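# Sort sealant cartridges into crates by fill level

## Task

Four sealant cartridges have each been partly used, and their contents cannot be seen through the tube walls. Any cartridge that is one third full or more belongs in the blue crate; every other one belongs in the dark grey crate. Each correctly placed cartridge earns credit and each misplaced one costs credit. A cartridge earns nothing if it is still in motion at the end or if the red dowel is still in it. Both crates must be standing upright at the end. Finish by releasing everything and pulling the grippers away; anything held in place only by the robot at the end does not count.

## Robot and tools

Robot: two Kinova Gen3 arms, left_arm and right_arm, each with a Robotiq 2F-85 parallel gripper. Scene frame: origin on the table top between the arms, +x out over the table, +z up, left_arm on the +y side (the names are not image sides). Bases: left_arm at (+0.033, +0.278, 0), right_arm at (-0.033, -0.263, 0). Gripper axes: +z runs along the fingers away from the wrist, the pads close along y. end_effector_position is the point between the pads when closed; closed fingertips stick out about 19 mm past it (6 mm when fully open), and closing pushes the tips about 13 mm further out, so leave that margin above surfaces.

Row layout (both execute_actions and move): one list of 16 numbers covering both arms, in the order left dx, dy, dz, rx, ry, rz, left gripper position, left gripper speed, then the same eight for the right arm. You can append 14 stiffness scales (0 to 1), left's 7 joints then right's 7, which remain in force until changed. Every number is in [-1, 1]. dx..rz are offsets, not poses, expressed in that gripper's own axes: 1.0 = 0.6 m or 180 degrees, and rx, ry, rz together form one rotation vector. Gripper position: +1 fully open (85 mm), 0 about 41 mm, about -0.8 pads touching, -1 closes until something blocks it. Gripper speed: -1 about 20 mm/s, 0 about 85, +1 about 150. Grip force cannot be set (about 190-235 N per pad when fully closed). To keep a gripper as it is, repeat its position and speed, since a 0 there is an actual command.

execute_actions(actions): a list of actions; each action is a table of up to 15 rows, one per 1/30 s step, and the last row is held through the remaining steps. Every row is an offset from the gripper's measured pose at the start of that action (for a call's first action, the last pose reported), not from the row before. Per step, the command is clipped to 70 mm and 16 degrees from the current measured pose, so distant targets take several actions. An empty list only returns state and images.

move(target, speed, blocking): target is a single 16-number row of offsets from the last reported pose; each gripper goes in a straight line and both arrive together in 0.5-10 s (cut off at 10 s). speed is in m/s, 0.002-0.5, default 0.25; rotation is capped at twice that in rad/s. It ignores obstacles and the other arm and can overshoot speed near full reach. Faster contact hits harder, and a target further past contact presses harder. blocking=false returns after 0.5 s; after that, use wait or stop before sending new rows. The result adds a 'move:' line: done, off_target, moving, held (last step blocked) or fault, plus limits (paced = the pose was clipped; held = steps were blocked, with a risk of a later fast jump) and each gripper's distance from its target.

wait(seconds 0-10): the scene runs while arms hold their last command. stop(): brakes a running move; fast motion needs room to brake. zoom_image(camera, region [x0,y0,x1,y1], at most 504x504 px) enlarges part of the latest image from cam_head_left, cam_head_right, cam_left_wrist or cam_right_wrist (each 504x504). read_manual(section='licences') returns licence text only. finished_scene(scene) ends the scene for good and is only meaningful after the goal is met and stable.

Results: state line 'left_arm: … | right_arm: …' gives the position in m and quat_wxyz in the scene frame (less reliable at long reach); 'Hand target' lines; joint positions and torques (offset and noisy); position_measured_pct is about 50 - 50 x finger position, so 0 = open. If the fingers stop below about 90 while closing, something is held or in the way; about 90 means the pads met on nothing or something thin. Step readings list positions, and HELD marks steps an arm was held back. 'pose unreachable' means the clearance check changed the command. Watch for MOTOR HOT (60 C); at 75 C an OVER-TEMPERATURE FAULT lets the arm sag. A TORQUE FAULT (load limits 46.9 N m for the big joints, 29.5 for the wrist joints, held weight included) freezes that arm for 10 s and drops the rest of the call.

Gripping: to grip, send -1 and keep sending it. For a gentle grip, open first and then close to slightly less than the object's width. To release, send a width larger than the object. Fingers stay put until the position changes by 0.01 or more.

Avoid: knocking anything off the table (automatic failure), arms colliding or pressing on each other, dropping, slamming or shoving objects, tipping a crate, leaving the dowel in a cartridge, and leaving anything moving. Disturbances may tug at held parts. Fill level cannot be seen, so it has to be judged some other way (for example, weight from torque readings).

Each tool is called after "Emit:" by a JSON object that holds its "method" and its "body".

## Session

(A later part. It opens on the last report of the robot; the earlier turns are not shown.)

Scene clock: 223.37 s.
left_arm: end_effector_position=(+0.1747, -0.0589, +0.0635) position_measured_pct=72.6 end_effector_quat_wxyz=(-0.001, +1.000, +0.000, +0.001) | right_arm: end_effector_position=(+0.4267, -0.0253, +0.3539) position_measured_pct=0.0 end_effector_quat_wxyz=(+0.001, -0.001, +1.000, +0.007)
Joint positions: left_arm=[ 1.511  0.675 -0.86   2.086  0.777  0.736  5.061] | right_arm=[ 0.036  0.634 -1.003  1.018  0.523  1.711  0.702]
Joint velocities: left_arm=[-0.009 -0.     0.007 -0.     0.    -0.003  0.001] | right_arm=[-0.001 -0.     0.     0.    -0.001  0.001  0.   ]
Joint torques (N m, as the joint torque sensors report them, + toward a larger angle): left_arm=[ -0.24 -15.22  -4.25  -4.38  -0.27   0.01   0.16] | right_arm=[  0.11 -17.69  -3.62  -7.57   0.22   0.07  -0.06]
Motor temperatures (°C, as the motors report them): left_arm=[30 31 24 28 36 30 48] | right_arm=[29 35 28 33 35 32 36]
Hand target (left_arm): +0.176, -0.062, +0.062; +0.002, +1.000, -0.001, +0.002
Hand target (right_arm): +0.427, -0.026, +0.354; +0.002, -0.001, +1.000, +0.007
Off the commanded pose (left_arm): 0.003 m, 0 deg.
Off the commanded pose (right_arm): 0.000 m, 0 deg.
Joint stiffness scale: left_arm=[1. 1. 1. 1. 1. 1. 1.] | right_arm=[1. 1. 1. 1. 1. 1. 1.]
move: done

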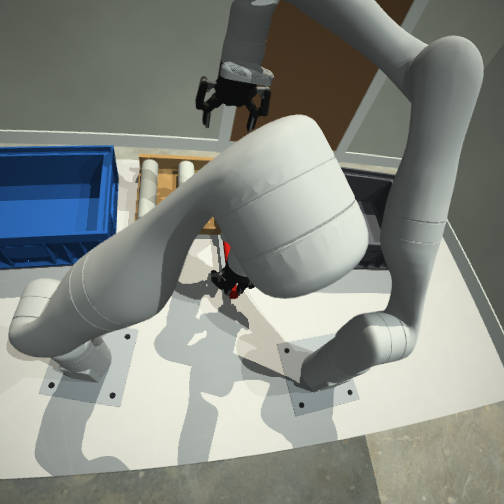

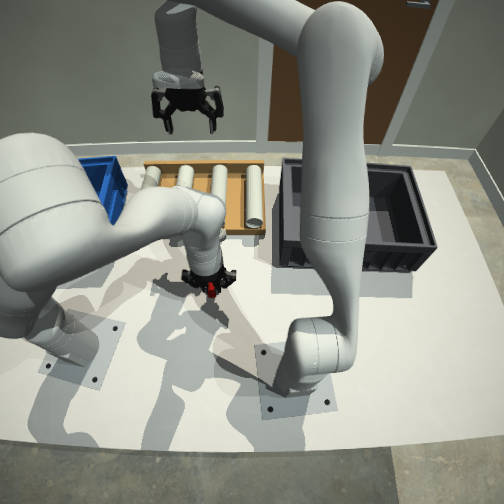

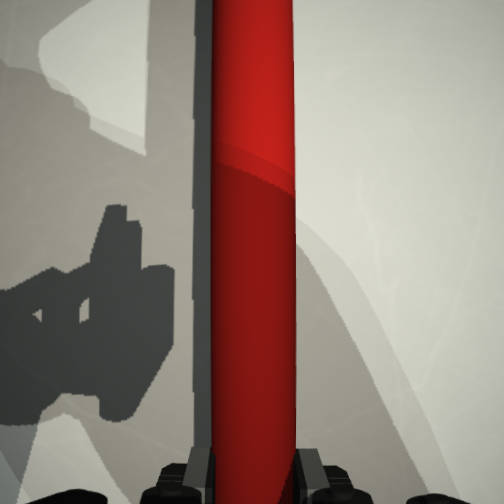

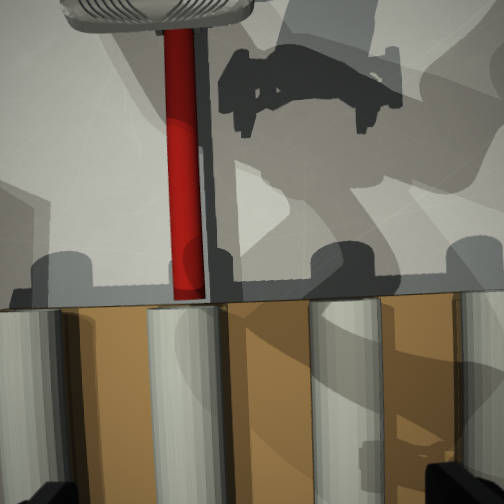

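Emit:
{"method": "execute_actions", "body": {"actions": [[[0.025,0.007,0,0,0,0,-1,0,0,0,0,0,0,0,1,0]],[[0.025,0,0,0,0,0,-1,0,0,0,0,0,0,0,1,0]],[[0.025,0,0,0,0,0,-1,0,0,0,0,0,0,0,1,0]],[[0.025,0,0,0,0,0,-1,0,0,0,0,0,0,0,1,0]],[[0.025,0,0,0,0,0,-1,0,0,0,0,0,0,0,1,0]],[[0.025,0,0,0,0,0,-1,0,0,0,0,0,0,0,1,0]]]}}

Scene clock: 242.63 s.
left_arm: end_effector_position=(+0.2650, -0.0644, +0.0705) position_measured_pct=72.6 end_effector_quat_wxyz=(+0.014, +1.000, +0.024, +0.011) | right_arm: end_effector_position=(+0.4267, -0.0253, +0.3539) position_measured_pct=0.0 end_effector_quat_wxyz=(+0.001, -0.001, +1.000, +0.007)
Joint positions: left_arm=[ 1.294  0.715 -0.858  1.96   0.777  0.792  4.956] | right_arm=[ 0.036  0.634 -1.003  1.018  0.523  1.711  0.702]
Joint velocities: left_arm=[-0.007 -0.    -0.001 -0.001  0.    -0.    -0.   ] | right_arm=[ 0.001 -0.001  0.    -0.001  0.     0.002 -0.001]
Joint torques (N m, as the joint torque sensors report them, + toward a larger angle): left_arm=[ -0.03 -16.39  -5.    -5.24  -0.03  -0.12   0.07] | right_arm=[  0.57 -17.93  -3.91  -7.73   0.09   0.19   0.28]
Motor temperatures (°C, as the motors report them): left_arm=[30 31 24 28 36 30 48] | right_arm=[29 35 28 33 35 32 36]
Hand target (left_arm): +0.265, -0.064, +0.069; +0.012, +1.000, +0.020, +0.009
Hand target (right_arm): +0.427, -0.025, +0.354; +0.001, -0.001, +1.000, +0.007
Off the commanded pose (left_arm): 0.001 m, 1 deg.
Off the commanded pose (right_arm): 0.000 m, 0 deg.
Joint stiffness scale: left_arm=[1. 1. 1. 1. 1. 1. 1.] | right_arm=[1. 1. 1. 1. 1. 1. 1.]
Step readings (end_effector_position; steps 1 to 15: 1st action; 16 to 30: 2nd action; 31 to 45: 3rd action; 46 to 60: 4th action; 61 to 75: 5th action; 76 to 90: 6th action):
0: left_arm (+0.1750, -0.0588, +0.0634) | right_arm (+0.4267, -0.0253, +0.3539)
1: left_arm (+0.1758, -0.0592, +0.0635) | right_arm (+0.4267, -0.0253, +0.3539)
2: left_arm (+0.1785, -0.0607, +0.0639) | right_arm (+0.4267, -0.0253, +0.3539)
4: left_arm (+0.1836, -0.0634, +0.0646) | right_arm (+0.4267, -0.0253, +0.3539)
8: left_arm (+0.1878, -0.0642, +0.0647) | right_arm (+0.4267, -0.0253, +0.3539)
15: left_arm (+0.1895, -0.0638, +0.0645) | right_arm (+0.4267, -0.0253, +0.3539)
16: left_arm (+0.1904, -0.0639, +0.0646) | right_arm (+0.4267, -0.0253, +0.3539)
17: left_arm (+0.1931, -0.0642, +0.0649) | right_arm (+0.4267, -0.0253, +0.3539)
19: left_arm (+0.1983, -0.0650, +0.0654) | right_arm (+0.4267, -0.0253, +0.3539)
23: left_arm (+0.2027, -0.0648, +0.0655) | right_arm (+0.4267, -0.0253, +0.3539)
30: left_arm (+0.2045, -0.0642, +0.0655) | right_arm (+0.4267, -0.0253, +0.3539)
31: left_arm (+0.2054, -0.0642, +0.0656) | right_arm (+0.4267, -0.0253, +0.3539)
32: left_arm (+0.2081, -0.0646, +0.0659) | right_arm (+0.4267, -0.0253, +0.3539)
34: left_arm (+0.2134, -0.0654, +0.0665) | right_arm (+0.4267, -0.0253, +0.3539)
38: left_arm (+0.2177, -0.0650, +0.0667) | right_arm (+0.4267, -0.0253, +0.3539)
45: left_arm (+0.2195, -0.0644, +0.0667) | right_arm (+0.4267, -0.0253, +0.3539)
46: left_arm (+0.2204, -0.0645, +0.0668) | right_arm (+0.4267, -0.0253, +0.3539)
47: left_arm (+0.2232, -0.0648, +0.0671) | right_arm (+0.4267, -0.0253, +0.3539)
49: left_arm (+0.2285, -0.0656, +0.0677) | right_arm (+0.4267, -0.0253, +0.3539)
53: left_arm (+0.2328, -0.0652, +0.0679) | right_arm (+0.4267, -0.0253, +0.3539)
60: left_arm (+0.2346, -0.0646, +0.0679) | right_arm (+0.4267, -0.0253, +0.3539)
61: left_arm (+0.2355, -0.0646, +0.0680) | right_arm (+0.4267, -0.0253, +0.3539)
62: left_arm (+0.2383, -0.0650, +0.0683) | right_arm (+0.4267, -0.0253, +0.3539)
64: left_arm (+0.2436, -0.0657, +0.0690) | right_arm (+0.4267, -0.0253, +0.3539)
68: left_arm (+0.2480, -0.0653, +0.0692) | right_arm (+0.4267, -0.0253, +0.3539)
75: left_arm (+0.2498, -0.0645, +0.0691) | right_arm (+0.4267, -0.0253, +0.3539)
76: left_arm (+0.2507, -0.0646, +0.0692) | right_arm (+0.4267, -0.0253, +0.3539)
77: left_arm (+0.2534, -0.0650, +0.0696) | right_arm (+0.4267, -0.0253, +0.3539)
79: left_arm (+0.2588, -0.0656, +0.0704) | right_arm (+0.4267, -0.0253, +0.3539)
83: left_arm (+0.2632, -0.0652, +0.0706) | right_arm (+0.4267, -0.0253, +0.3539)
90: end_effector_position above

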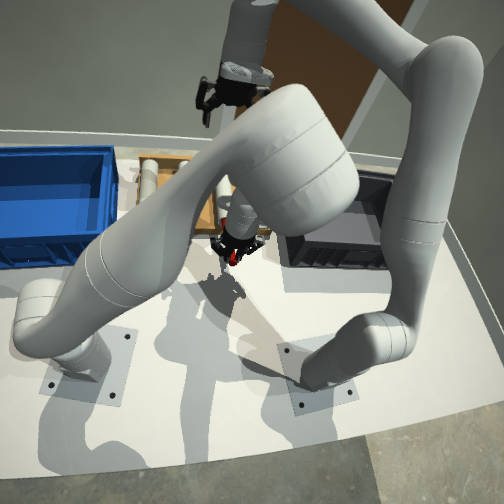

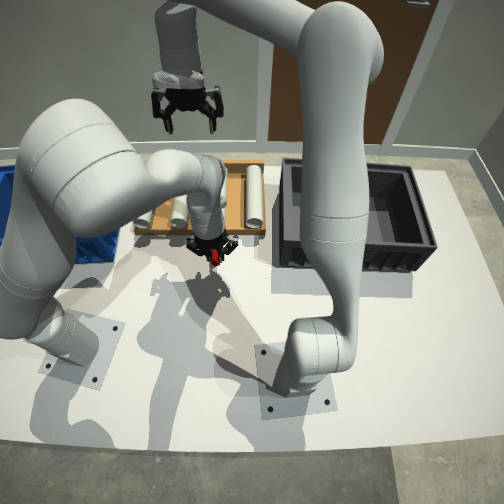

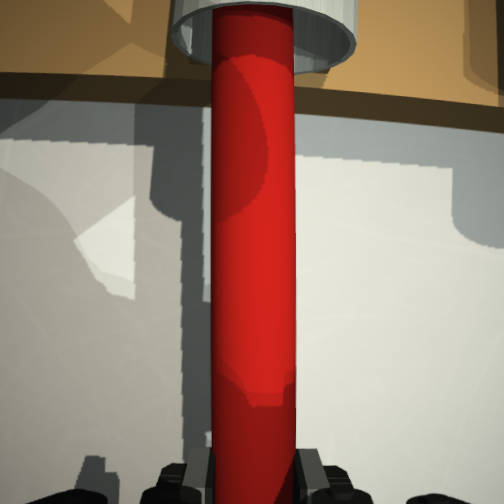

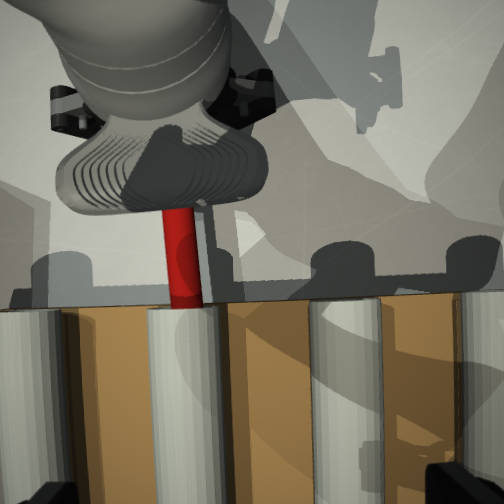

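Emit:
{"method": "execute_actions", "body": {"actions": [[[0.02,0,0.011,0.009,-0.007,0.0153,-1,0,0,0,0,0,0,0,1,0]],[[0.025,0,0.002,0.0015,-0.001,0.0025,-1,0,0,0,0,0,0,0,1,0]],[[0.025,0,0.002,0.0015,-0.001,0.0025,-1,0,0,0,0,0,0,0,1,0]],[[0.025,0,0.002,0.0015,-0.001,0.0025,-1,0,0,0,0,0,0,0,1,0]],[[0.025,0,0.002,0.0015,-0.001,0.0025,-1,0,0,0,0,0,0,0,1,0]],[[0.025,0,0.002,0.0015,-0.001,0.0025,-1,0,0,0,0,0,0,0,1,0]]]}}

Scene clock: 259.00 s.
left_arm: end_effector_position=(+0.3440, -0.0701, +0.0647) position_measured_pct=72.6 end_effector_quat_wxyz=(+0.004, +1.000, +0.005, -0.006) | right_arm: end_effector_position=(+0.4267, -0.0253, +0.3539) position_measured_pct=0.0 end_effector_quat_wxyz=(+0.001, -0.001, +1.000, +0.007)
Joint positions: left_arm=[ 1.097  0.824 -0.843  1.742  0.765  0.942  4.854] | right_arm=[ 0.036  0.634 -1.003  1.018  0.523  1.711  0.702]
Joint velocities: left_arm=[-0.001  0.005  0.002 -0.002 -0.     0.003 -0.002] | right_arm=[-0.001  0.001  0.     0.     0.    -0.001  0.   ]
Joint torques (N m, as the joint torque sensors report them, + toward a larger angle): left_arm=[ -3.93 -18.2   -8.95  -8.51  -0.23  -3.17   0.14] | right_arm=[  0.57 -17.84  -3.24  -7.6    0.05   0.31   0.2 ]
Motor temperatures (°C, as the motors report them): left_arm=[30 31 24 28 36 30 48] | right_arm=[29 35 28 33 35 32 36]
Hand target (left_arm): +0.352, -0.069, +0.065; +0.004, +1.000, +0.004, +0.001
Hand target (right_arm): +0.427, -0.025, +0.354; +0.001, -0.001, +1.000, +0.007
Off the commanded pose (left_arm): 0.009 m, 1 deg.
Off the commanded pose (right_arm): 0.000 m, 0 deg.
Joint stiffness scale: left_arm=[1. 1. 1. 1. 1. 1. 1.] | right_arm=[1. 1. 1. 1. 1. 1. 1.]
Step readings (end_effector_position; steps 1 to 15: 1st action; 16 to 30: 2nd action; 31 to 45: 3rd action; 46 to 60: 4th action; 61 to 75: 5th action; 76 to 90: 6th action):
0: left_arm (+0.2652, -0.0642, +0.0705) | right_arm (+0.4267, -0.0253, +0.3539)
1: left_arm (+0.2656, -0.0644, +0.0703) | right_arm (+0.4267, -0.0253, +0.3539)
2: left_arm (+0.2669, -0.0654, +0.0696) | right_arm (+0.4267, -0.0253, +0.3539)
4: left_arm (+0.2709, -0.0669, +0.0685) | right_arm (+0.4267, -0.0253, +0.3539)
8: left_arm (+0.2757, -0.0666, +0.0669) | right_arm (+0.4267, -0.0253, +0.3539)
15: left_arm (+0.2770, -0.0656, +0.0655) | right_arm (+0.4267, -0.0253, +0.3539)
16: left_arm (+0.2778, -0.0657, +0.0655) | right_arm (+0.4267, -0.0253, +0.3539)
17: left_arm (+0.2805, -0.0665, +0.0657) | right_arm (+0.4267, -0.0253, +0.3539)
19: left_arm (+0.2862, -0.0676, +0.0662) | right_arm (+0.4267, -0.0253, +0.3539)
23: left_arm (+0.2906, -0.0673, +0.0659) | right_arm (+0.4267, -0.0253, +0.3539)
30: left_arm (+0.2921, -0.0664, +0.0655) | right_arm (+0.4267, -0.0253, +0.3539)
31: left_arm (+0.2929, -0.0666, +0.0655) | right_arm (+0.4267, -0.0253, +0.3539)
32: left_arm (+0.2957, -0.0675, +0.0658) | right_arm (+0.4267, -0.0253, +0.3539)
34: left_arm (+0.3014, -0.0686, +0.0663) | right_arm (+0.4267, -0.0253, +0.3539)
38: left_arm (+0.3057, -0.0682, +0.0660) | right_arm (+0.4267, -0.0253, +0.3539)
45: left_arm (+0.3072, -0.0673, +0.0655) | right_arm (+0.4267, -0.0253, +0.3539)
46: left_arm (+0.3081, -0.0675, +0.0656) | right_arm (+0.4267, -0.0253, +0.3539)
47: left_arm (+0.3109, -0.0684, +0.0659) | right_arm (+0.4267, -0.0253, +0.3539)
49: left_arm (+0.3166, -0.0695, +0.0665) | right_arm (+0.4267, -0.0253, +0.3539)
53: left_arm (+0.3209, -0.0691, +0.0661) | right_arm (+0.4267, -0.0253, +0.3539)
60: left_arm (+0.3223, -0.0682, +0.0656) | right_arm (+0.4267, -0.0253, +0.3539)
61: left_arm (+0.3232, -0.0684, +0.0657) | right_arm (+0.4267, -0.0253, +0.3539)
62: left_arm (+0.3260, -0.0694, +0.0660) | right_arm (+0.4267, -0.0253, +0.3539)
64: left_arm (+0.3318, -0.0705, +0.0667) | right_arm (+0.4267, -0.0253, +0.3539)
68: left_arm (+0.3361, -0.0701, +0.0663) | right_arm (+0.4267, -0.0253, +0.3539)
75: left_arm (+0.3375, -0.0692, +0.0658) | right_arm (+0.4267, -0.0253, +0.3539)
76: left_arm (+0.3383, -0.0694, +0.0659) | right_arm (+0.4267, -0.0253, +0.3539)
77: left_arm (+0.3412, -0.0704, +0.0662) | right_arm (+0.4267, -0.0253, +0.3539)
79: left_arm (+0.3437, -0.0710, +0.0663) | right_arm (+0.4267, -0.0253, +0.3539)
83: left_arm (+0.3439, -0.0704, +0.0653) | right_arm (+0.4267, -0.0253, +0.3539)
90: end_effector_position above

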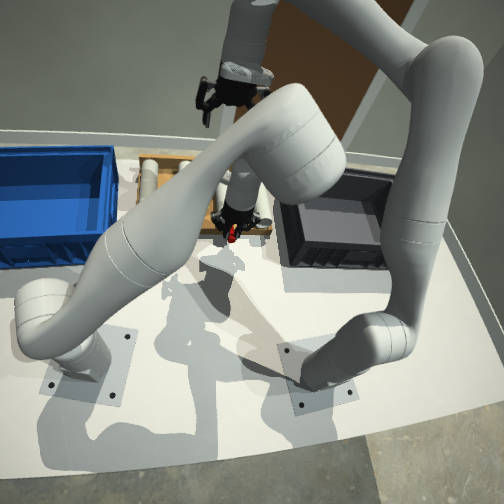

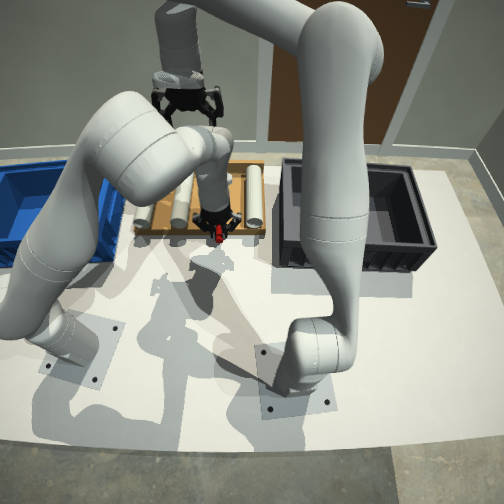

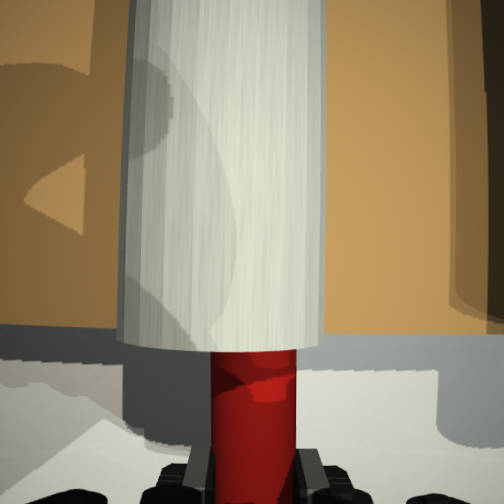

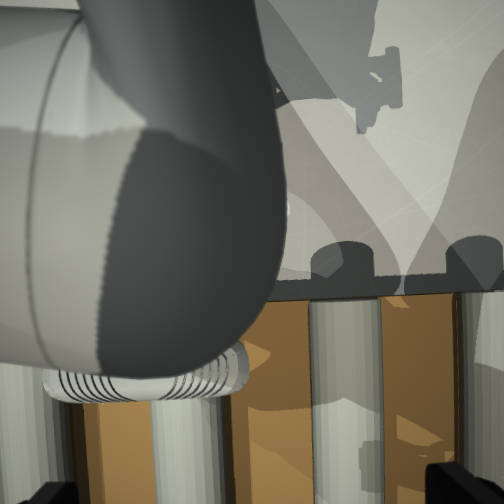

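Emit:
{"method": "move", "body": {"target": [-0.3, -0.013, 0, 0, 0, 0, -1, 0, 0, 0, -0.133, 0, 0, 0, 1, 0], "speed": 0.12}}

Scene clock: 275.33 s.
left_arm: end_effector_position=(+0.1653, -0.0618, +0.0660) position_measured_pct=72.6 end_effector_quat_wxyz=(+0.001, +1.000, +0.000, -0.006) | right_arm: end_effector_position=(+0.4249, -0.0240, +0.4352) position_measured_pct=0.0 end_effector_quat_wxyz=(+0.002, -0.001, +1.000, +0.012)
Joint positions: left_arm=[ 1.514  0.662 -0.844  2.084  0.765  0.745  5.089] | right_arm=[-0.079  0.636 -0.996  0.694  0.563  1.976  0.764]
Joint velocities: left_arm=[ 0.007 -0.001  0.002 -0.     0.     0.001  0.   ] | right_arm=[-0.002  0.001  0.    -0.002  0.    -0.001 -0.   ]
Joint torques (N m, as the joint torque sensors report them, + toward a larger angle): left_arm=[ -0.21 -15.06  -4.15  -4.52  -0.03   0.05   0.29] | right_arm=[  0.95 -18.5   -2.94  -6.82   0.04   0.12   0.27]
Motor temperatures (°C, as the motors report them): left_arm=[30 31 24 28 36 30 48] | right_arm=[29 35 28 33 35 32 36]
Hand target (left_arm): +0.164, -0.063, +0.067; +0.004, +1.000, +0.005, -0.007
Hand target (right_arm): +0.426, -0.026, +0.434; +0.002, -0.001, +1.000, +0.007
Off the commanded pose (left_arm): 0.003 m, 1 deg.
Off the commanded pose (right_arm): 0.003 m, 1 deg.
Joint stiffness scale: left_arm=[1. 1. 1. 1. 1. 1. 1.] | right_arm=[1. 1. 1. 1. 1. 1. 1.]
move: done

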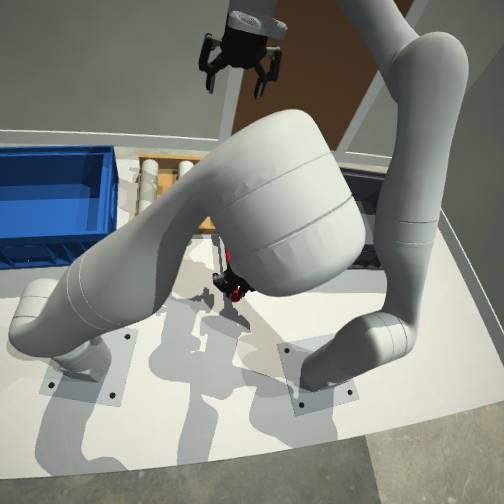

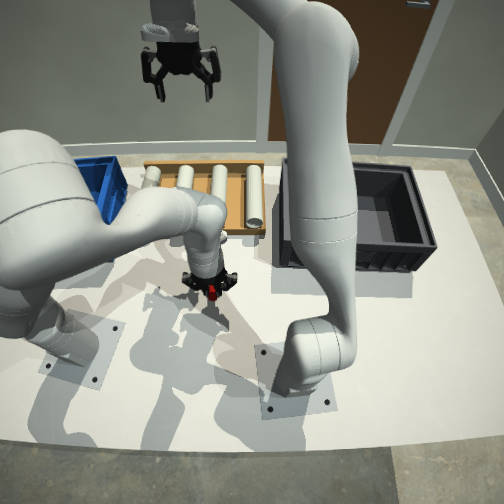

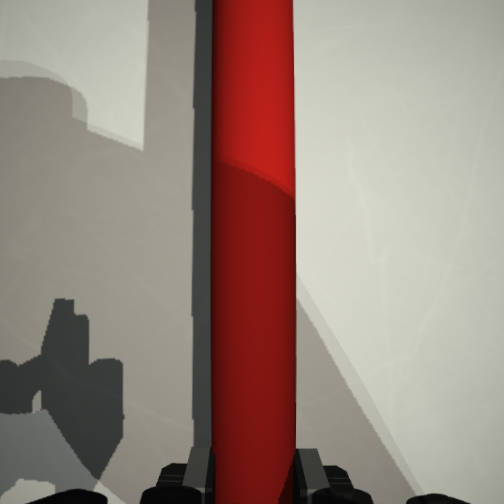

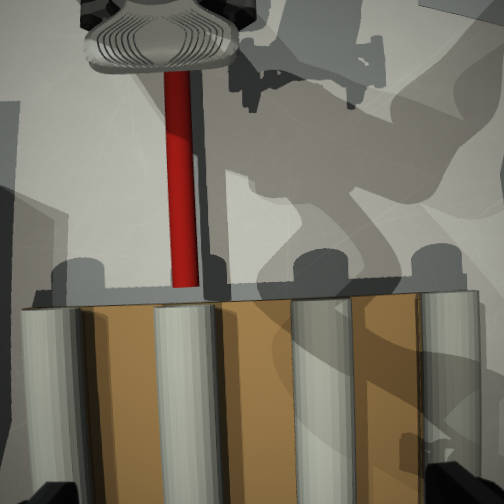

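Emit:
{"method": "move", "body": {"target": [0, 0.183, 0.003, 0, 0, 0, -1, 0, 0, 0, 0, 0, 0, 0, 1, 0], "speed": 0.15}}

Scene clock: 282.70 s.
left_arm: end_effector_position=(+0.1656, -0.1725, +0.0653) position_measured_pct=72.6 end_effector_quat_wxyz=(+0.004, +1.000, +0.001, -0.007) | right_arm: end_effector_position=(+0.4248, -0.0239, +0.4352) position_measured_pct=0.0 end_effector_quat_wxyz=(+0.002, -0.001, +1.000, +0.012)
Joint positions: left_arm=[ 1.531  0.819 -0.83   1.738  0.759  0.934  5.297] | right_arm=[-0.08   0.636 -0.996  0.694  0.563  1.976  0.764]
Joint velocities: left_arm=[ 0.002  0.007  0.001 -0.002  0.     0.002 -0.   ] | right_arm=[-0. -0. -0. -0.  0.  0. -0.]
Joint torques (N m, as the joint torque sensors report them, + toward a larger angle): left_arm=[ -0.27 -19.32  -5.7   -5.73  -0.23  -0.23   0.09] | right_arm=[  0.32 -18.6   -2.82  -6.9    0.01   0.09  -0.08]
Motor temperatures (°C, as the motors report them): left_arm=[30 31 24 28 36 30 48] | right_arm=[29 35 28 33 35 32 36]
Hand target (left_arm): +0.165, -0.172, +0.064; +0.001, +1.000, +0.000, -0.007
Hand target (right_arm): +0.425, -0.024, +0.435; +0.002, -0.001, +1.000, +0.012
Off the commanded pose (left_arm): 0.001 m, 0 deg.
Off the commanded pose (right_arm): 0.000 m, 0 deg.
Joint stiffness scale: left_arm=[1. 1. 1. 1. 1. 1. 1.] | right_arm=[1. 1. 1. 1. 1. 1. 1.]
move: done

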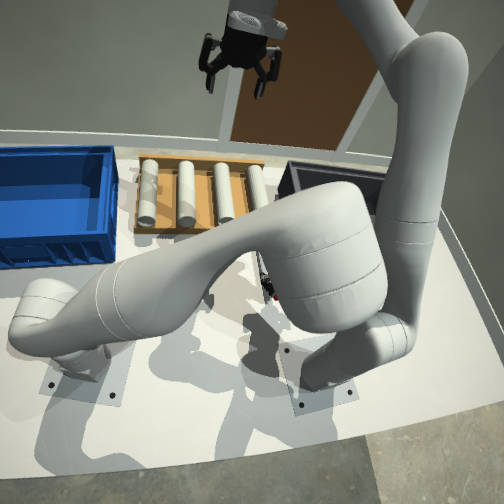

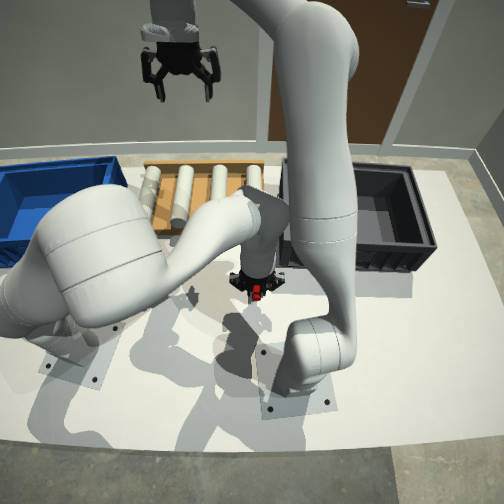

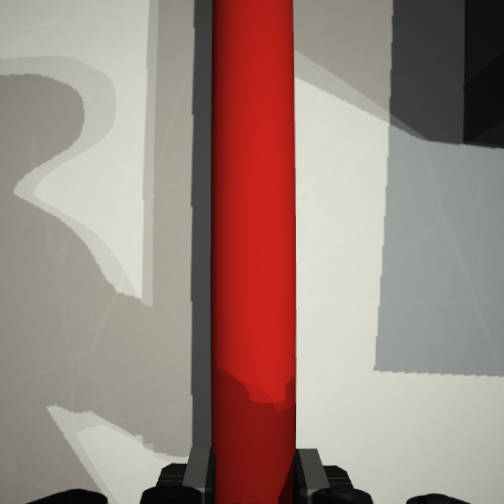

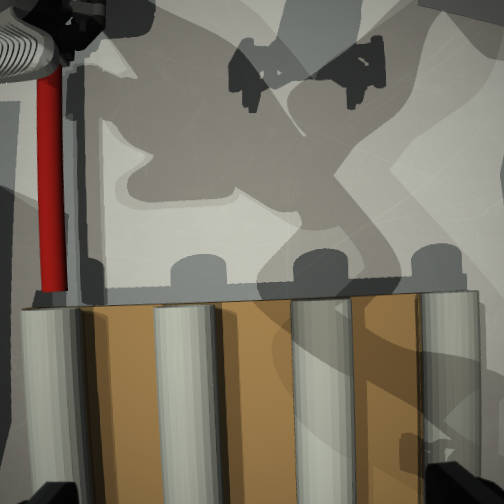

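Emit:
{"method": "move", "body": {"target": [0, 0, 0, -0.111, 0, 0, -1, 0, 0, 0, 0, 0, 0, 0, 1, 0], "speed": 0.15}}

Emit:
{"method": "execute_actions", "body": {"actions": [[[0.025,0,0.002,0,0,0,-1,0,0,0,0,0,0,0,1,0]],[[0.025,0,0.002,0,0,0,-1,0,0,0,0,0,0,0,1,0]],[[0.025,0,0.002,0,0,0,-1,0,0,0,0,0,0,0,1,0]],[[0.025,0,0.002,0,0,0,-1,0,0,0,0,0,0,0,1,0]],[[0.025,0,0.002,0,0,0,-1,0,0,0,0,0,0,0,1,0]],[[0.025,0,0.002,0,0,0,-1,0,0,0,0,0,0,0,1,0]]]}}

Scene clock: 312.90 s.
left_arm: end_effector_position=(+0.1651, -0.1724, +0.0641) position_measured_pct=72.6 end_effector_quat_wxyz=(+0.175, +0.985, -0.000, -0.007) | right_arm: end_effector_position=(+0.4248, -0.0239, +0.4352) position_measured_pct=0.0 end_effector_quat_wxyz=(+0.002, -0.001, +1.000, +0.012)
Joint positions: left_arm=[ 1.378  0.654 -0.635  2.093  1.325  0.552  4.634] | right_arm=[-0.08   0.636 -0.996  0.694  0.563  1.976  0.764]
Joint velocities: left_arm=[-0.004 -0.002 -0.002  0.005  0.008  0.    -0.011] | right_arm=[-0.     0.001 -0.    -0.001  0.001 -0.002  0.001]
Joint torques (N m, as the joint torque sensors report them, + toward a larger angle): left_arm=[ -0.34 -16.74  -3.4   -5.25   0.32  -0.02   0.32] | right_arm=[  0.09 -18.65  -2.65  -6.46   0.2   -0.09   0.24]
Motor temperatures (°C, as the motors report them): left_arm=[30 31 25 28 36 30 48] | right_arm=[29 36 28 33 35 32 36]
Hand target (left_arm): +0.166, -0.172, +0.065; +0.177, +0.984, +0.003, -0.007
Hand target (right_arm): +0.425, -0.024, +0.435; +0.002, -0.001, +1.000, +0.012
Off the commanded pose (left_arm): 0.001 m, 0 deg.
Off the commanded pose (right_arm): 0.000 m, 0 deg.
Joint stiffness scale: left_arm=[1. 1. 1. 1. 1. 1. 1.] | right_arm=[1. 1. 1. 1. 1. 1. 1.]
move: done

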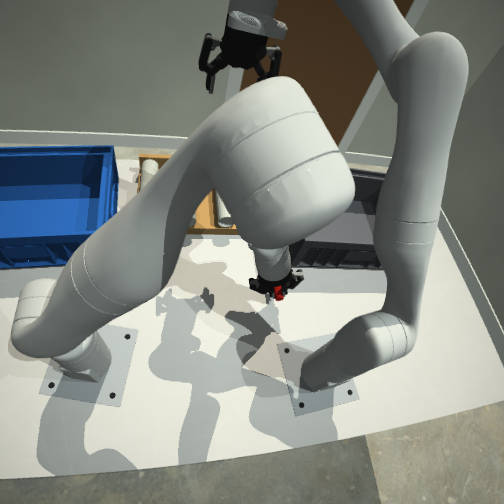

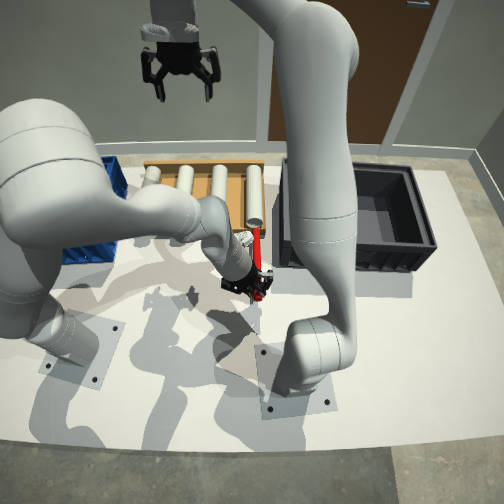

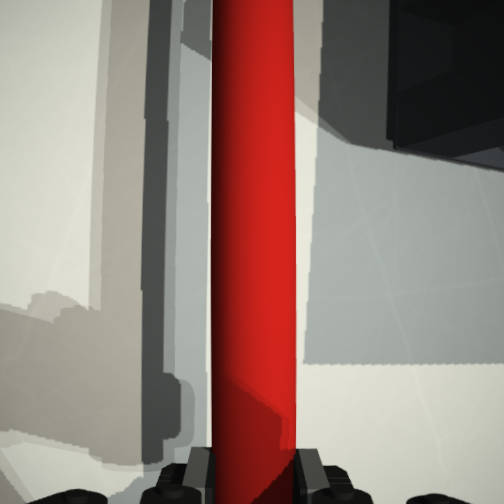

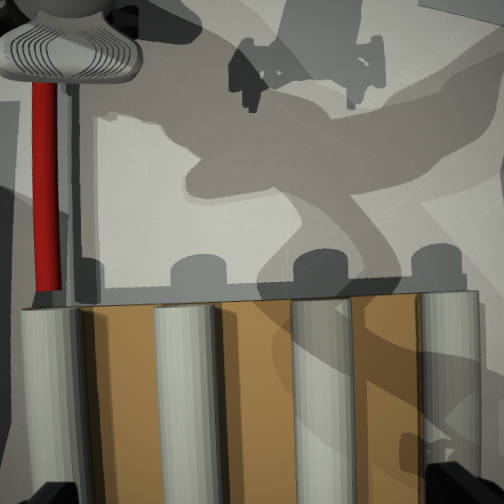

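Scene clock: 315.90 s.
left_arm: end_effector_position=(+0.2066, -0.1890, +0.0623) position_measured_pct=72.6 end_effector_quat_wxyz=(+0.193, +0.980, +0.005, -0.044) | right_arm: end_effector_position=(+0.4248, -0.0239, +0.4352) position_measured_pct=0.0 end_effector_quat_wxyz=(+0.002, -0.001, +1.000, +0.012)
Joint positions: left_arm=[ 1.227  0.717 -0.636  1.988  1.318  0.711  4.576] | right_arm=[-0.08   0.636 -0.996  0.694  0.563  1.976  0.764]
Joint velocities: left_arm=[-0.002  0.001 -0.    -0.001  0.     0.001 -0.001] | right_arm=[-0.     0.    -0.    -0.002 -0.    -0.001 -0.002]
Joint torques (N m, as the joint torque sensors report them, + toward a larger angle): left_arm=[ -4.22 -15.66  -6.53  -5.73   0.57  -1.66   0.17] | right_arm=[  0.59 -18.03  -1.79  -7.3    0.37   0.11   0.59]
Motor temperatures (°C, as the motors report them): left_arm=[30 31 25 28 36 30 48] | right_arm=[29 36 28 33 35 32 36]
Hand target (left_arm): +0.215, -0.186, +0.060; +0.189, +0.981, +0.004, -0.038
Hand target (right_arm): +0.425, -0.024, +0.435; +0.002, -0.001, +1.000, +0.012
Off the commanded pose (left_arm): 0.009 m, 1 deg.
Off the commanded pose (right_arm): 0.000 m, 0 deg.
Joint stiffness scale: left_arm=[1. 1. 1. 1. 1. 1. 1.] | right_arm=[1. 1. 1. 1. 1. 1. 1.]
Step readings (end_effector_position; steps 1 to 15: 1st action; 16 to 30: 2nd action; 31 to 45: 3rd action; 46 to 60: 4th action; 61 to 75: 5th action; 76 to 90: 6th action):
0: left_arm (+0.1651, -0.1724, +0.0641) | right_arm (+0.4248, -0.0239, +0.4352)
1: left_arm (+0.1658, -0.1725, +0.0642) | right_arm (+0.4248, -0.0239, +0.4352)
2: left_arm (+0.1677, -0.1732, +0.0643) | right_arm (+0.4248, -0.0239, +0.4352)
4: left_arm (+0.1720, -0.1743, +0.0645) | right_arm (+0.4248, -0.0239, +0.4352)
8: left_arm (+0.1762, -0.1744, +0.0642) | right_arm (+0.4248, -0.0239, +0.4352)
15: left_arm (+0.1785, -0.1738, +0.0640) | right_arm (+0.4248, -0.0239, +0.4352)
16: left_arm (+0.1793, -0.1740, +0.0640) | right_arm (+0.4248, -0.0239, +0.4352)
17: left_arm (+0.1812, -0.1748, +0.0641) | right_arm (+0.4248, -0.0239, +0.4352)
19: left_arm (+0.1832, -0.1757, +0.0641) | right_arm (+0.4248, -0.0239, +0.4352)
23: left_arm (+0.1834, -0.1759, +0.0636) | right_arm (+0.4248, -0.0239, +0.4352)
30: left_arm (+0.1835, -0.1759, +0.0633) | right_arm (+0.4248, -0.0239, +0.4352)
31: left_arm (+0.1836, -0.1762, +0.0633) | right_arm (+0.4248, -0.0239, +0.4352)
32: left_arm (+0.1840, -0.1769, +0.0633) | right_arm (+0.4248, -0.0239, +0.4352)
34: left_arm (+0.1858, -0.1780, +0.0632) | right_arm (+0.4248, -0.0239, +0.4352)
38: left_arm (+0.1876, -0.1786, +0.0628) | right_arm (+0.4248, -0.0239, +0.4352)
45: left_arm (+0.1883, -0.1787, +0.0626) | right_arm (+0.4248, -0.0239, +0.4352)
46: left_arm (+0.1885, -0.1790, +0.0626) | right_arm (+0.4248, -0.0239, +0.4352)
47: left_arm (+0.1889, -0.1798, +0.0627) | right_arm (+0.4248, -0.0239, +0.4352)
49: left_arm (+0.1910, -0.1809, +0.0626) | right_arm (+0.4248, -0.0239, +0.4352)
53: left_arm (+0.1931, -0.1817, +0.0624) | right_arm (+0.4248, -0.0239, +0.4352)
60: left_arm (+0.1938, -0.1818, +0.0622) | right_arm (+0.4248, -0.0239, +0.4352)
61: left_arm (+0.1940, -0.1821, +0.0623) | right_arm (+0.4248, -0.0239, +0.4352)
62: left_arm (+0.1946, -0.1830, +0.0624) | right_arm (+0.4248, -0.0239, +0.4352)
64: left_arm (+0.1969, -0.1843, +0.0625) | right_arm (+0.4248, -0.0239, +0.4352)
68: left_arm (+0.1992, -0.1851, +0.0623) | right_arm (+0.4248, -0.0239, +0.4352)
75: left_arm (+0.1999, -0.1853, +0.0622) | right_arm (+0.4248, -0.0239, +0.4352)
76: left_arm (+0.2002, -0.1856, +0.0622) | right_arm (+0.4248, -0.0239, +0.4352)
77: left_arm (+0.2009, -0.1866, +0.0624) | right_arm (+0.4248, -0.0239, +0.4352)
79: left_arm (+0.2035, -0.1879, +0.0626) | right_arm (+0.4248, -0.0239, +0.4352)
83: left_arm (+0.2059, -0.1888, +0.0625) | right_arm (+0.4248, -0.0239, +0.4352)
90: end_effector_position above

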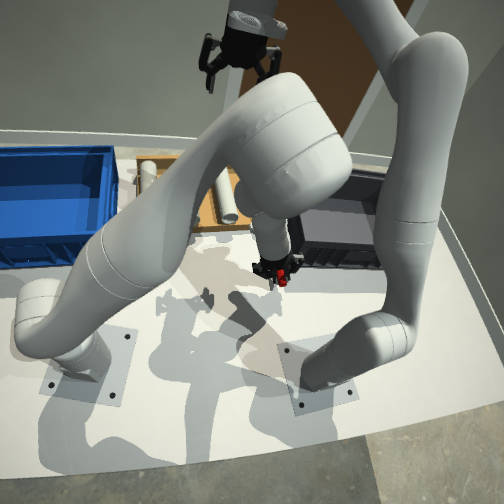

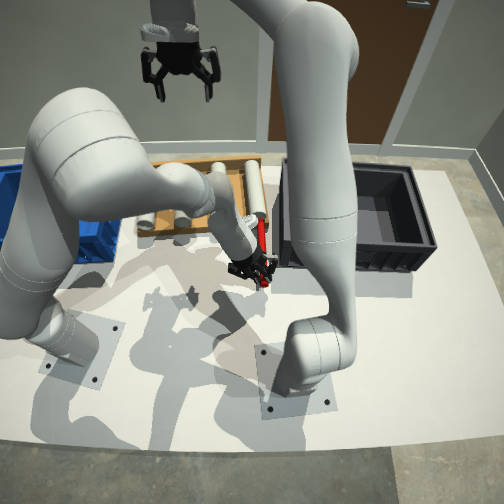

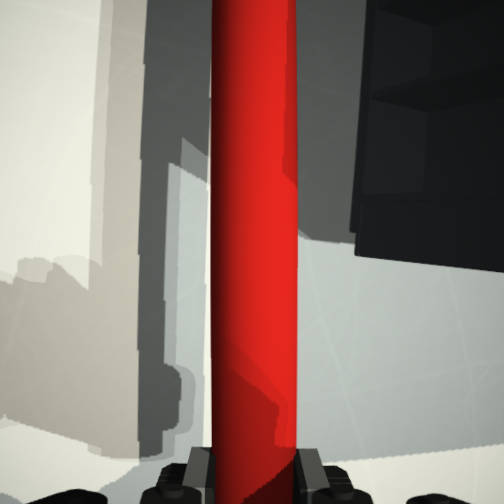

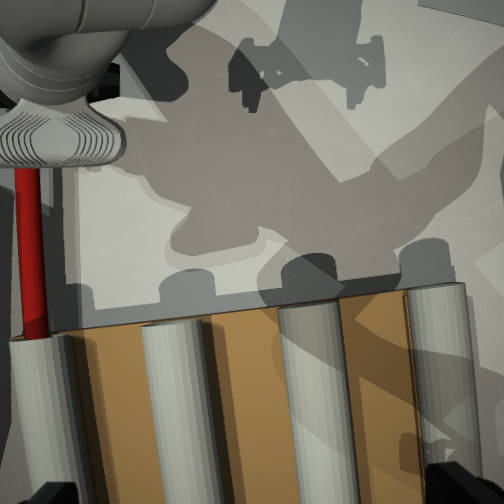

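Emit:
{"method": "move", "body": {"target": [-0.038, 0.017, -0.005, 0.0115, 0.0364, -0.0164, -1, 0, 0, 0, 0, 0, 0, 0, 1, 0], "speed": 0.08}}

Scene clock: 391.63 s.
left_arm: end_effector_position=(+0.1825, -0.1978, +0.0693) position_measured_pct=72.6 end_effector_quat_wxyz=(+0.174, +0.984, +0.040, +0.004) | right_arm: end_effector_position=(+0.4248, -0.0239, +0.4352) position_measured_pct=0.0 end_effector_quat_wxyz=(+0.002, -0.001, +1.000, +0.012)
Joint positions: left_arm=[ 1.41   0.69  -0.68   2.     1.246  0.573  4.83 ] | right_arm=[-0.08   0.636 -0.996  0.694  0.563  1.976  0.764]
Joint velocities: left_arm=[ 0.013 -0.002 -0.013  0.    -0.    -0.    -0.   ] | right_arm=[ 0.     0.001 -0.     0.001  0.001  0.001  0.   ]
Joint torques (N m, as the joint torque sensors report them, + toward a larger angle): left_arm=[  0.06 -17.55  -4.21  -5.6    0.47  -0.09   0.23] | right_arm=[  0.24 -18.2   -2.55  -7.3   -0.11   0.3    0.09]
Motor temperatures (°C, as the motors report them): left_arm=[30 31 25 28 36 30 48] | right_arm=[29 36 28 33 35 32 36]
Hand target (left_arm): +0.184, -0.197, +0.071; +0.173, +0.984, +0.040, +0.007
Hand target (right_arm): +0.425, -0.024, +0.435; +0.002, -0.001, +1.000, +0.012
Off the commanded pose (left_arm): 0.003 m, 0 deg.
Off the commanded pose (right_arm): 0.000 m, 0 deg.
Joint stiffness scale: left_arm=[1. 1. 1. 1. 1. 1. 1.] | right_arm=[1. 1. 1. 1. 1. 1. 1.]
move: done

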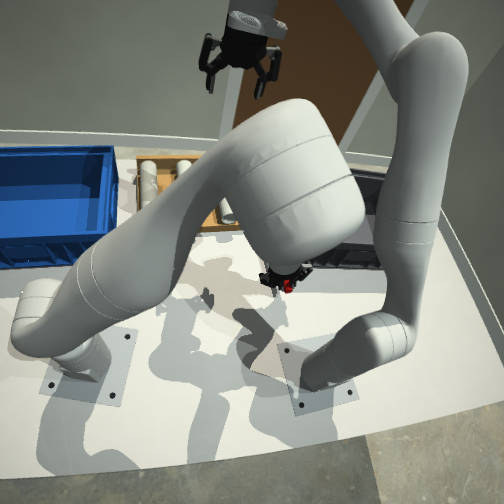

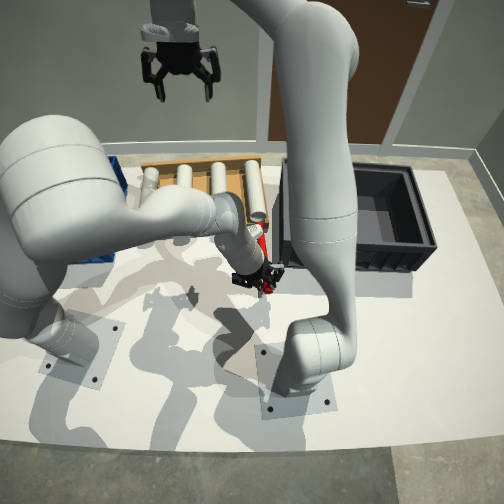

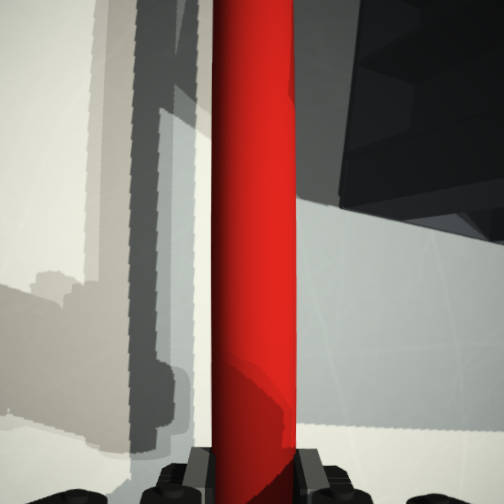

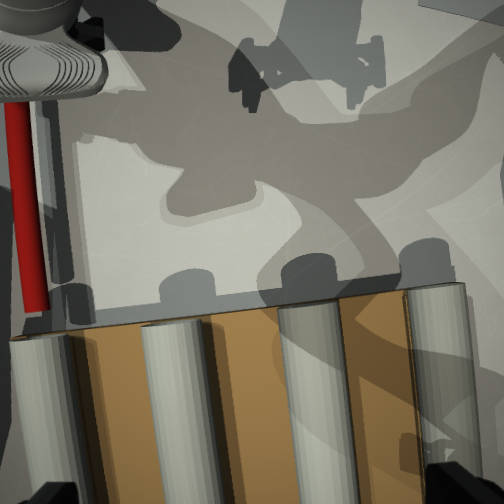

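Emit:
{"method": "execute_actions", "body": {"actions": [[[0.03,0,-0.002,0,0,0,-1,0,0,0,0,0,0,0,1,0]],[[0.03,0,0,0,0,0,-1,0,0,0,0,0,0,0,1,0]]]}}

Scene clock: 399.23 s.
left_arm: end_effector_position=(+0.2147, -0.1968, +0.0725) position_measured_pct=72.6 end_effector_quat_wxyz=(+0.180, +0.982, +0.050, +0.002) | right_arm: end_effector_position=(+0.4248, -0.0239, +0.4352) position_measured_pct=0.0 end_effector_quat_wxyz=(+0.002, -0.001, +1.000, +0.012)
Joint positions: left_arm=[ 1.332  0.7   -0.686  1.97   1.244  0.613  4.794] | right_arm=[-0.08   0.636 -0.996  0.694  0.563  1.976  0.764]
Joint velocities: left_arm=[-0.009  0.001  0.001 -0.    -0.     0.     0.   ] | right_arm=[ 0.     0.001  0.    -0.    -0.     0.002  0.   ]
Joint torques (N m, as the joint torque sensors report them, + toward a larger angle): left_arm=[ -0.31 -18.05  -3.91  -5.9    0.43  -0.19   0.06] | right_arm=[  0.56 -18.33  -3.18  -6.85   0.11   0.25   0.07]
Motor temperatures (°C, as the motors report them): left_arm=[30 31 25 28 36 30 48] | right_arm=[29 36 28 33 35 32 36]
Hand target (left_arm): +0.216, -0.196, +0.071; +0.177, +0.983, +0.045, +0.003
Hand target (right_arm): +0.425, -0.024, +0.435; +0.002, -0.001, +1.000, +0.012
Off the commanded pose (left_arm): 0.002 m, 1 deg.
Off the commanded pose (right_arm): 0.000 m, 0 deg.
Joint stiffness scale: left_arm=[1. 1. 1. 1. 1. 1. 1.] | right_arm=[1. 1. 1. 1. 1. 1. 1.]
Step readings (end_effector_position; steps 1 to 15: 1st action; 16 to 30: 2nd action):
0: left_arm (+0.1821, -0.1979, +0.0694) | right_arm (+0.4248, -0.0239, +0.4352)
1: left_arm (+0.1827, -0.1979, +0.0695) | right_arm (+0.4248, -0.0239, +0.4352)
2: left_arm (+0.1845, -0.1981, +0.0699) | right_arm (+0.4248, -0.0239, +0.4352)
4: left_arm (+0.1902, -0.1982, +0.0710) | right_arm (+0.4248, -0.0239, +0.4352)
8: left_arm (+0.1957, -0.1979, +0.0714) | right_arm (+0.4248, -0.0239, +0.4352)
15: left_arm (+0.1985, -0.1972, +0.0715) | right_arm (+0.4248, -0.0239, +0.4352)
16: left_arm (+0.1993, -0.1972, +0.0715) | right_arm (+0.4248, -0.0239, +0.4352)
17: left_arm (+0.2015, -0.1976, +0.0719) | right_arm (+0.4248, -0.0239, +0.4352)
19: left_arm (+0.2068, -0.1980, +0.0725) | right_arm (+0.4248, -0.0239, +0.4352)
23: left_arm (+0.2120, -0.1975, +0.0725) | right_arm (+0.4248, -0.0239, +0.4352)
30: end_effector_position above

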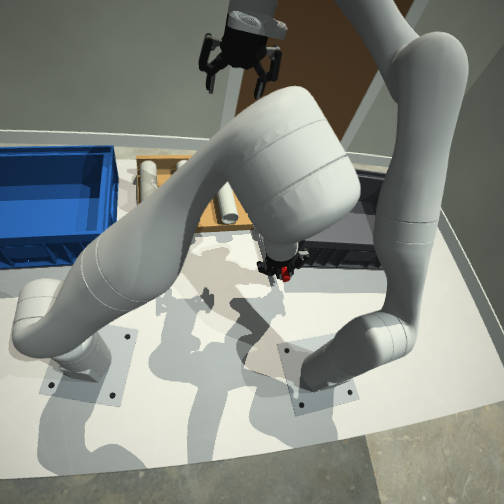

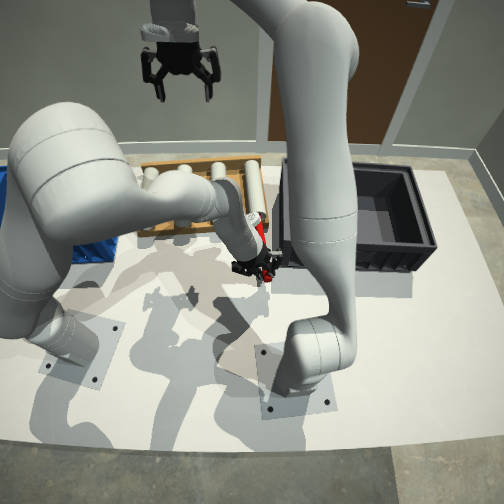

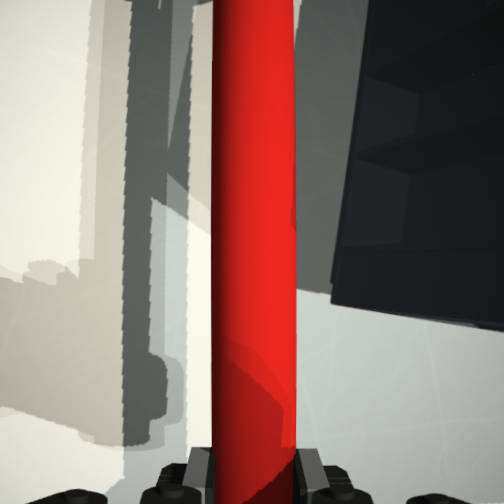

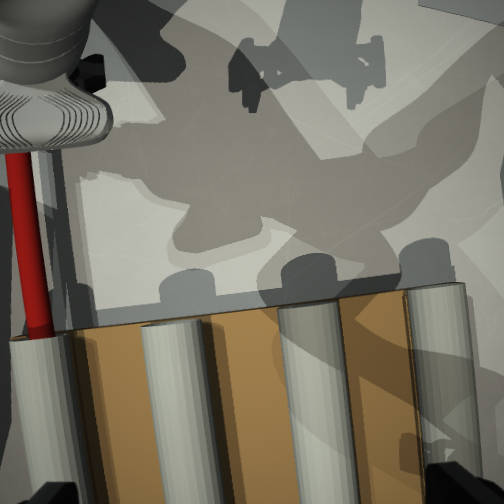

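Emit:
{"method": "execute_actions", "body": {"actions": [[[0.025,-0.003,0.003,0.002,0,0.006,-1,0,0,0,0,0,0,0,1,0]],[[0.025,-0.002,0.002,0.001,0,0.0025,-1,0,0,0,0,0,0,0,1,0]],[[0.025,-0.002,0.002,0.001,0,0.0025,-1,0,0,0,0,0,0,0,1,0]]]}}

Scene clock: 409.67 s.
left_arm: end_effector_position=(+0.2551, -0.1944, +0.0706) position_measured_pct=72.6 end_effector_quat_wxyz=(+0.182, +0.982, +0.049, +0.004) | right_arm: end_effector_position=(+0.4248, -0.0239, +0.4352) position_measured_pct=0.0 end_effector_quat_wxyz=(+0.002, -0.001, +1.000, +0.012)
Joint positions: left_arm=[ 1.237  0.728 -0.686  1.921  1.238  0.659  4.734] | right_arm=[-0.08   0.636 -0.996  0.694  0.563  1.976  0.764]
Joint velocities: left_arm=[-0.007  0.002  0.    -0.    -0.002 -0.001  0.   ] | right_arm=[ 0.     0.001  0.    -0.001 -0.    -0.001  0.001]
Joint torques (N m, as the joint torque sensors report them, + toward a larger angle): left_arm=[ -0.22 -18.6   -3.98  -5.87   0.22  -0.09  -0.01] | right_arm=[  0.54 -17.94  -2.63  -6.67   0.35   0.25   0.33]
Motor temperatures (°C, as the motors report them): left_arm=[30 31 25 28 36 30 48] | right_arm=[29 36 28 33 35 32 36]
Hand target (left_arm): +0.256, -0.193, +0.069; +0.179, +0.983, +0.044, +0.004
Hand target (right_arm): +0.425, -0.024, +0.435; +0.002, -0.001, +1.000, +0.012
Off the commanded pose (left_arm): 0.002 m, 1 deg.
Off the commanded pose (right_arm): 0.000 m, 0 deg.
Joint stiffness scale: left_arm=[1. 1. 1. 1. 1. 1. 1.] | right_arm=[1. 1. 1. 1. 1. 1. 1.]
Step readings (end_effector_position; steps 1 to 15: 1st action; 16 to 30: 2nd action; 31 to 45: 3rd action):
0: left_arm (+0.2152, -0.1967, +0.0725) | right_arm (+0.4248, -0.0239, +0.4352)
1: left_arm (+0.2159, -0.1967, +0.0724) | right_arm (+0.4248, -0.0239, +0.4352)
2: left_arm (+0.2179, -0.1968, +0.0723) | right_arm (+0.4248, -0.0239, +0.4352)
4: left_arm (+0.2221, -0.1969, +0.0722) | right_arm (+0.4248, -0.0239, +0.4352)
8: left_arm (+0.2261, -0.1963, +0.0716) | right_arm (+0.4248, -0.0239, +0.4352)
15: left_arm (+0.2282, -0.1956, +0.0713) | right_arm (+0.4248, -0.0239, +0.4352)
16: left_arm (+0.2290, -0.1956, +0.0713) | right_arm (+0.4248, -0.0239, +0.4352)
17: left_arm (+0.2310, -0.1960, +0.0714) | right_arm (+0.4248, -0.0239, +0.4352)
19: left_arm (+0.2353, -0.1963, +0.0715) | right_arm (+0.4248, -0.0239, +0.4352)
23: left_arm (+0.2395, -0.1957, +0.0712) | right_arm (+0.4248, -0.0239, +0.4352)
30: left_arm (+0.2416, -0.1950, +0.0709) | right_arm (+0.4248, -0.0239, +0.4352)
31: left_arm (+0.2425, -0.1950, +0.0709) | right_arm (+0.4248, -0.0239, +0.4352)
32: left_arm (+0.2445, -0.1954, +0.0711) | right_arm (+0.4248, -0.0239, +0.4352)
34: left_arm (+0.2488, -0.1958, +0.0712) | right_arm (+0.4248, -0.0239, +0.4352)
38: left_arm (+0.2530, -0.1952, +0.0708) | right_arm (+0.4248, -0.0239, +0.4352)
45: end_effector_position above

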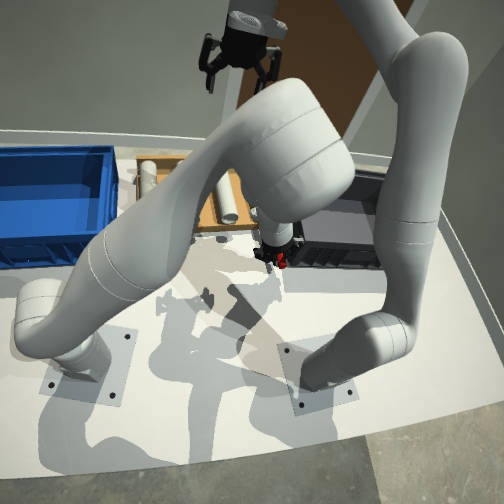

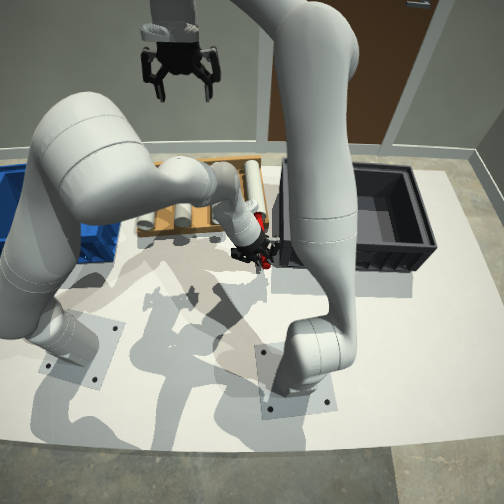

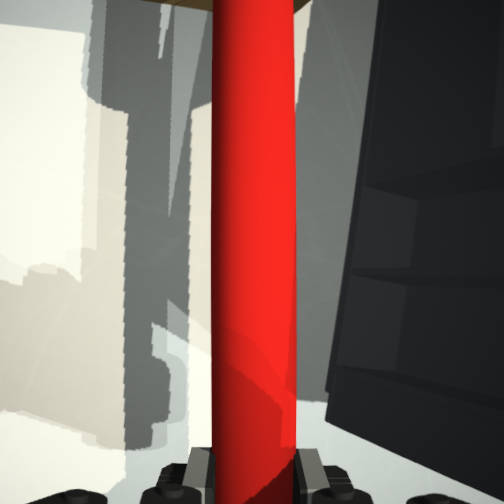

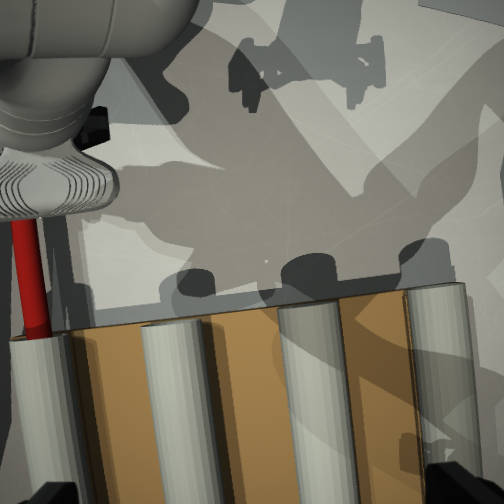

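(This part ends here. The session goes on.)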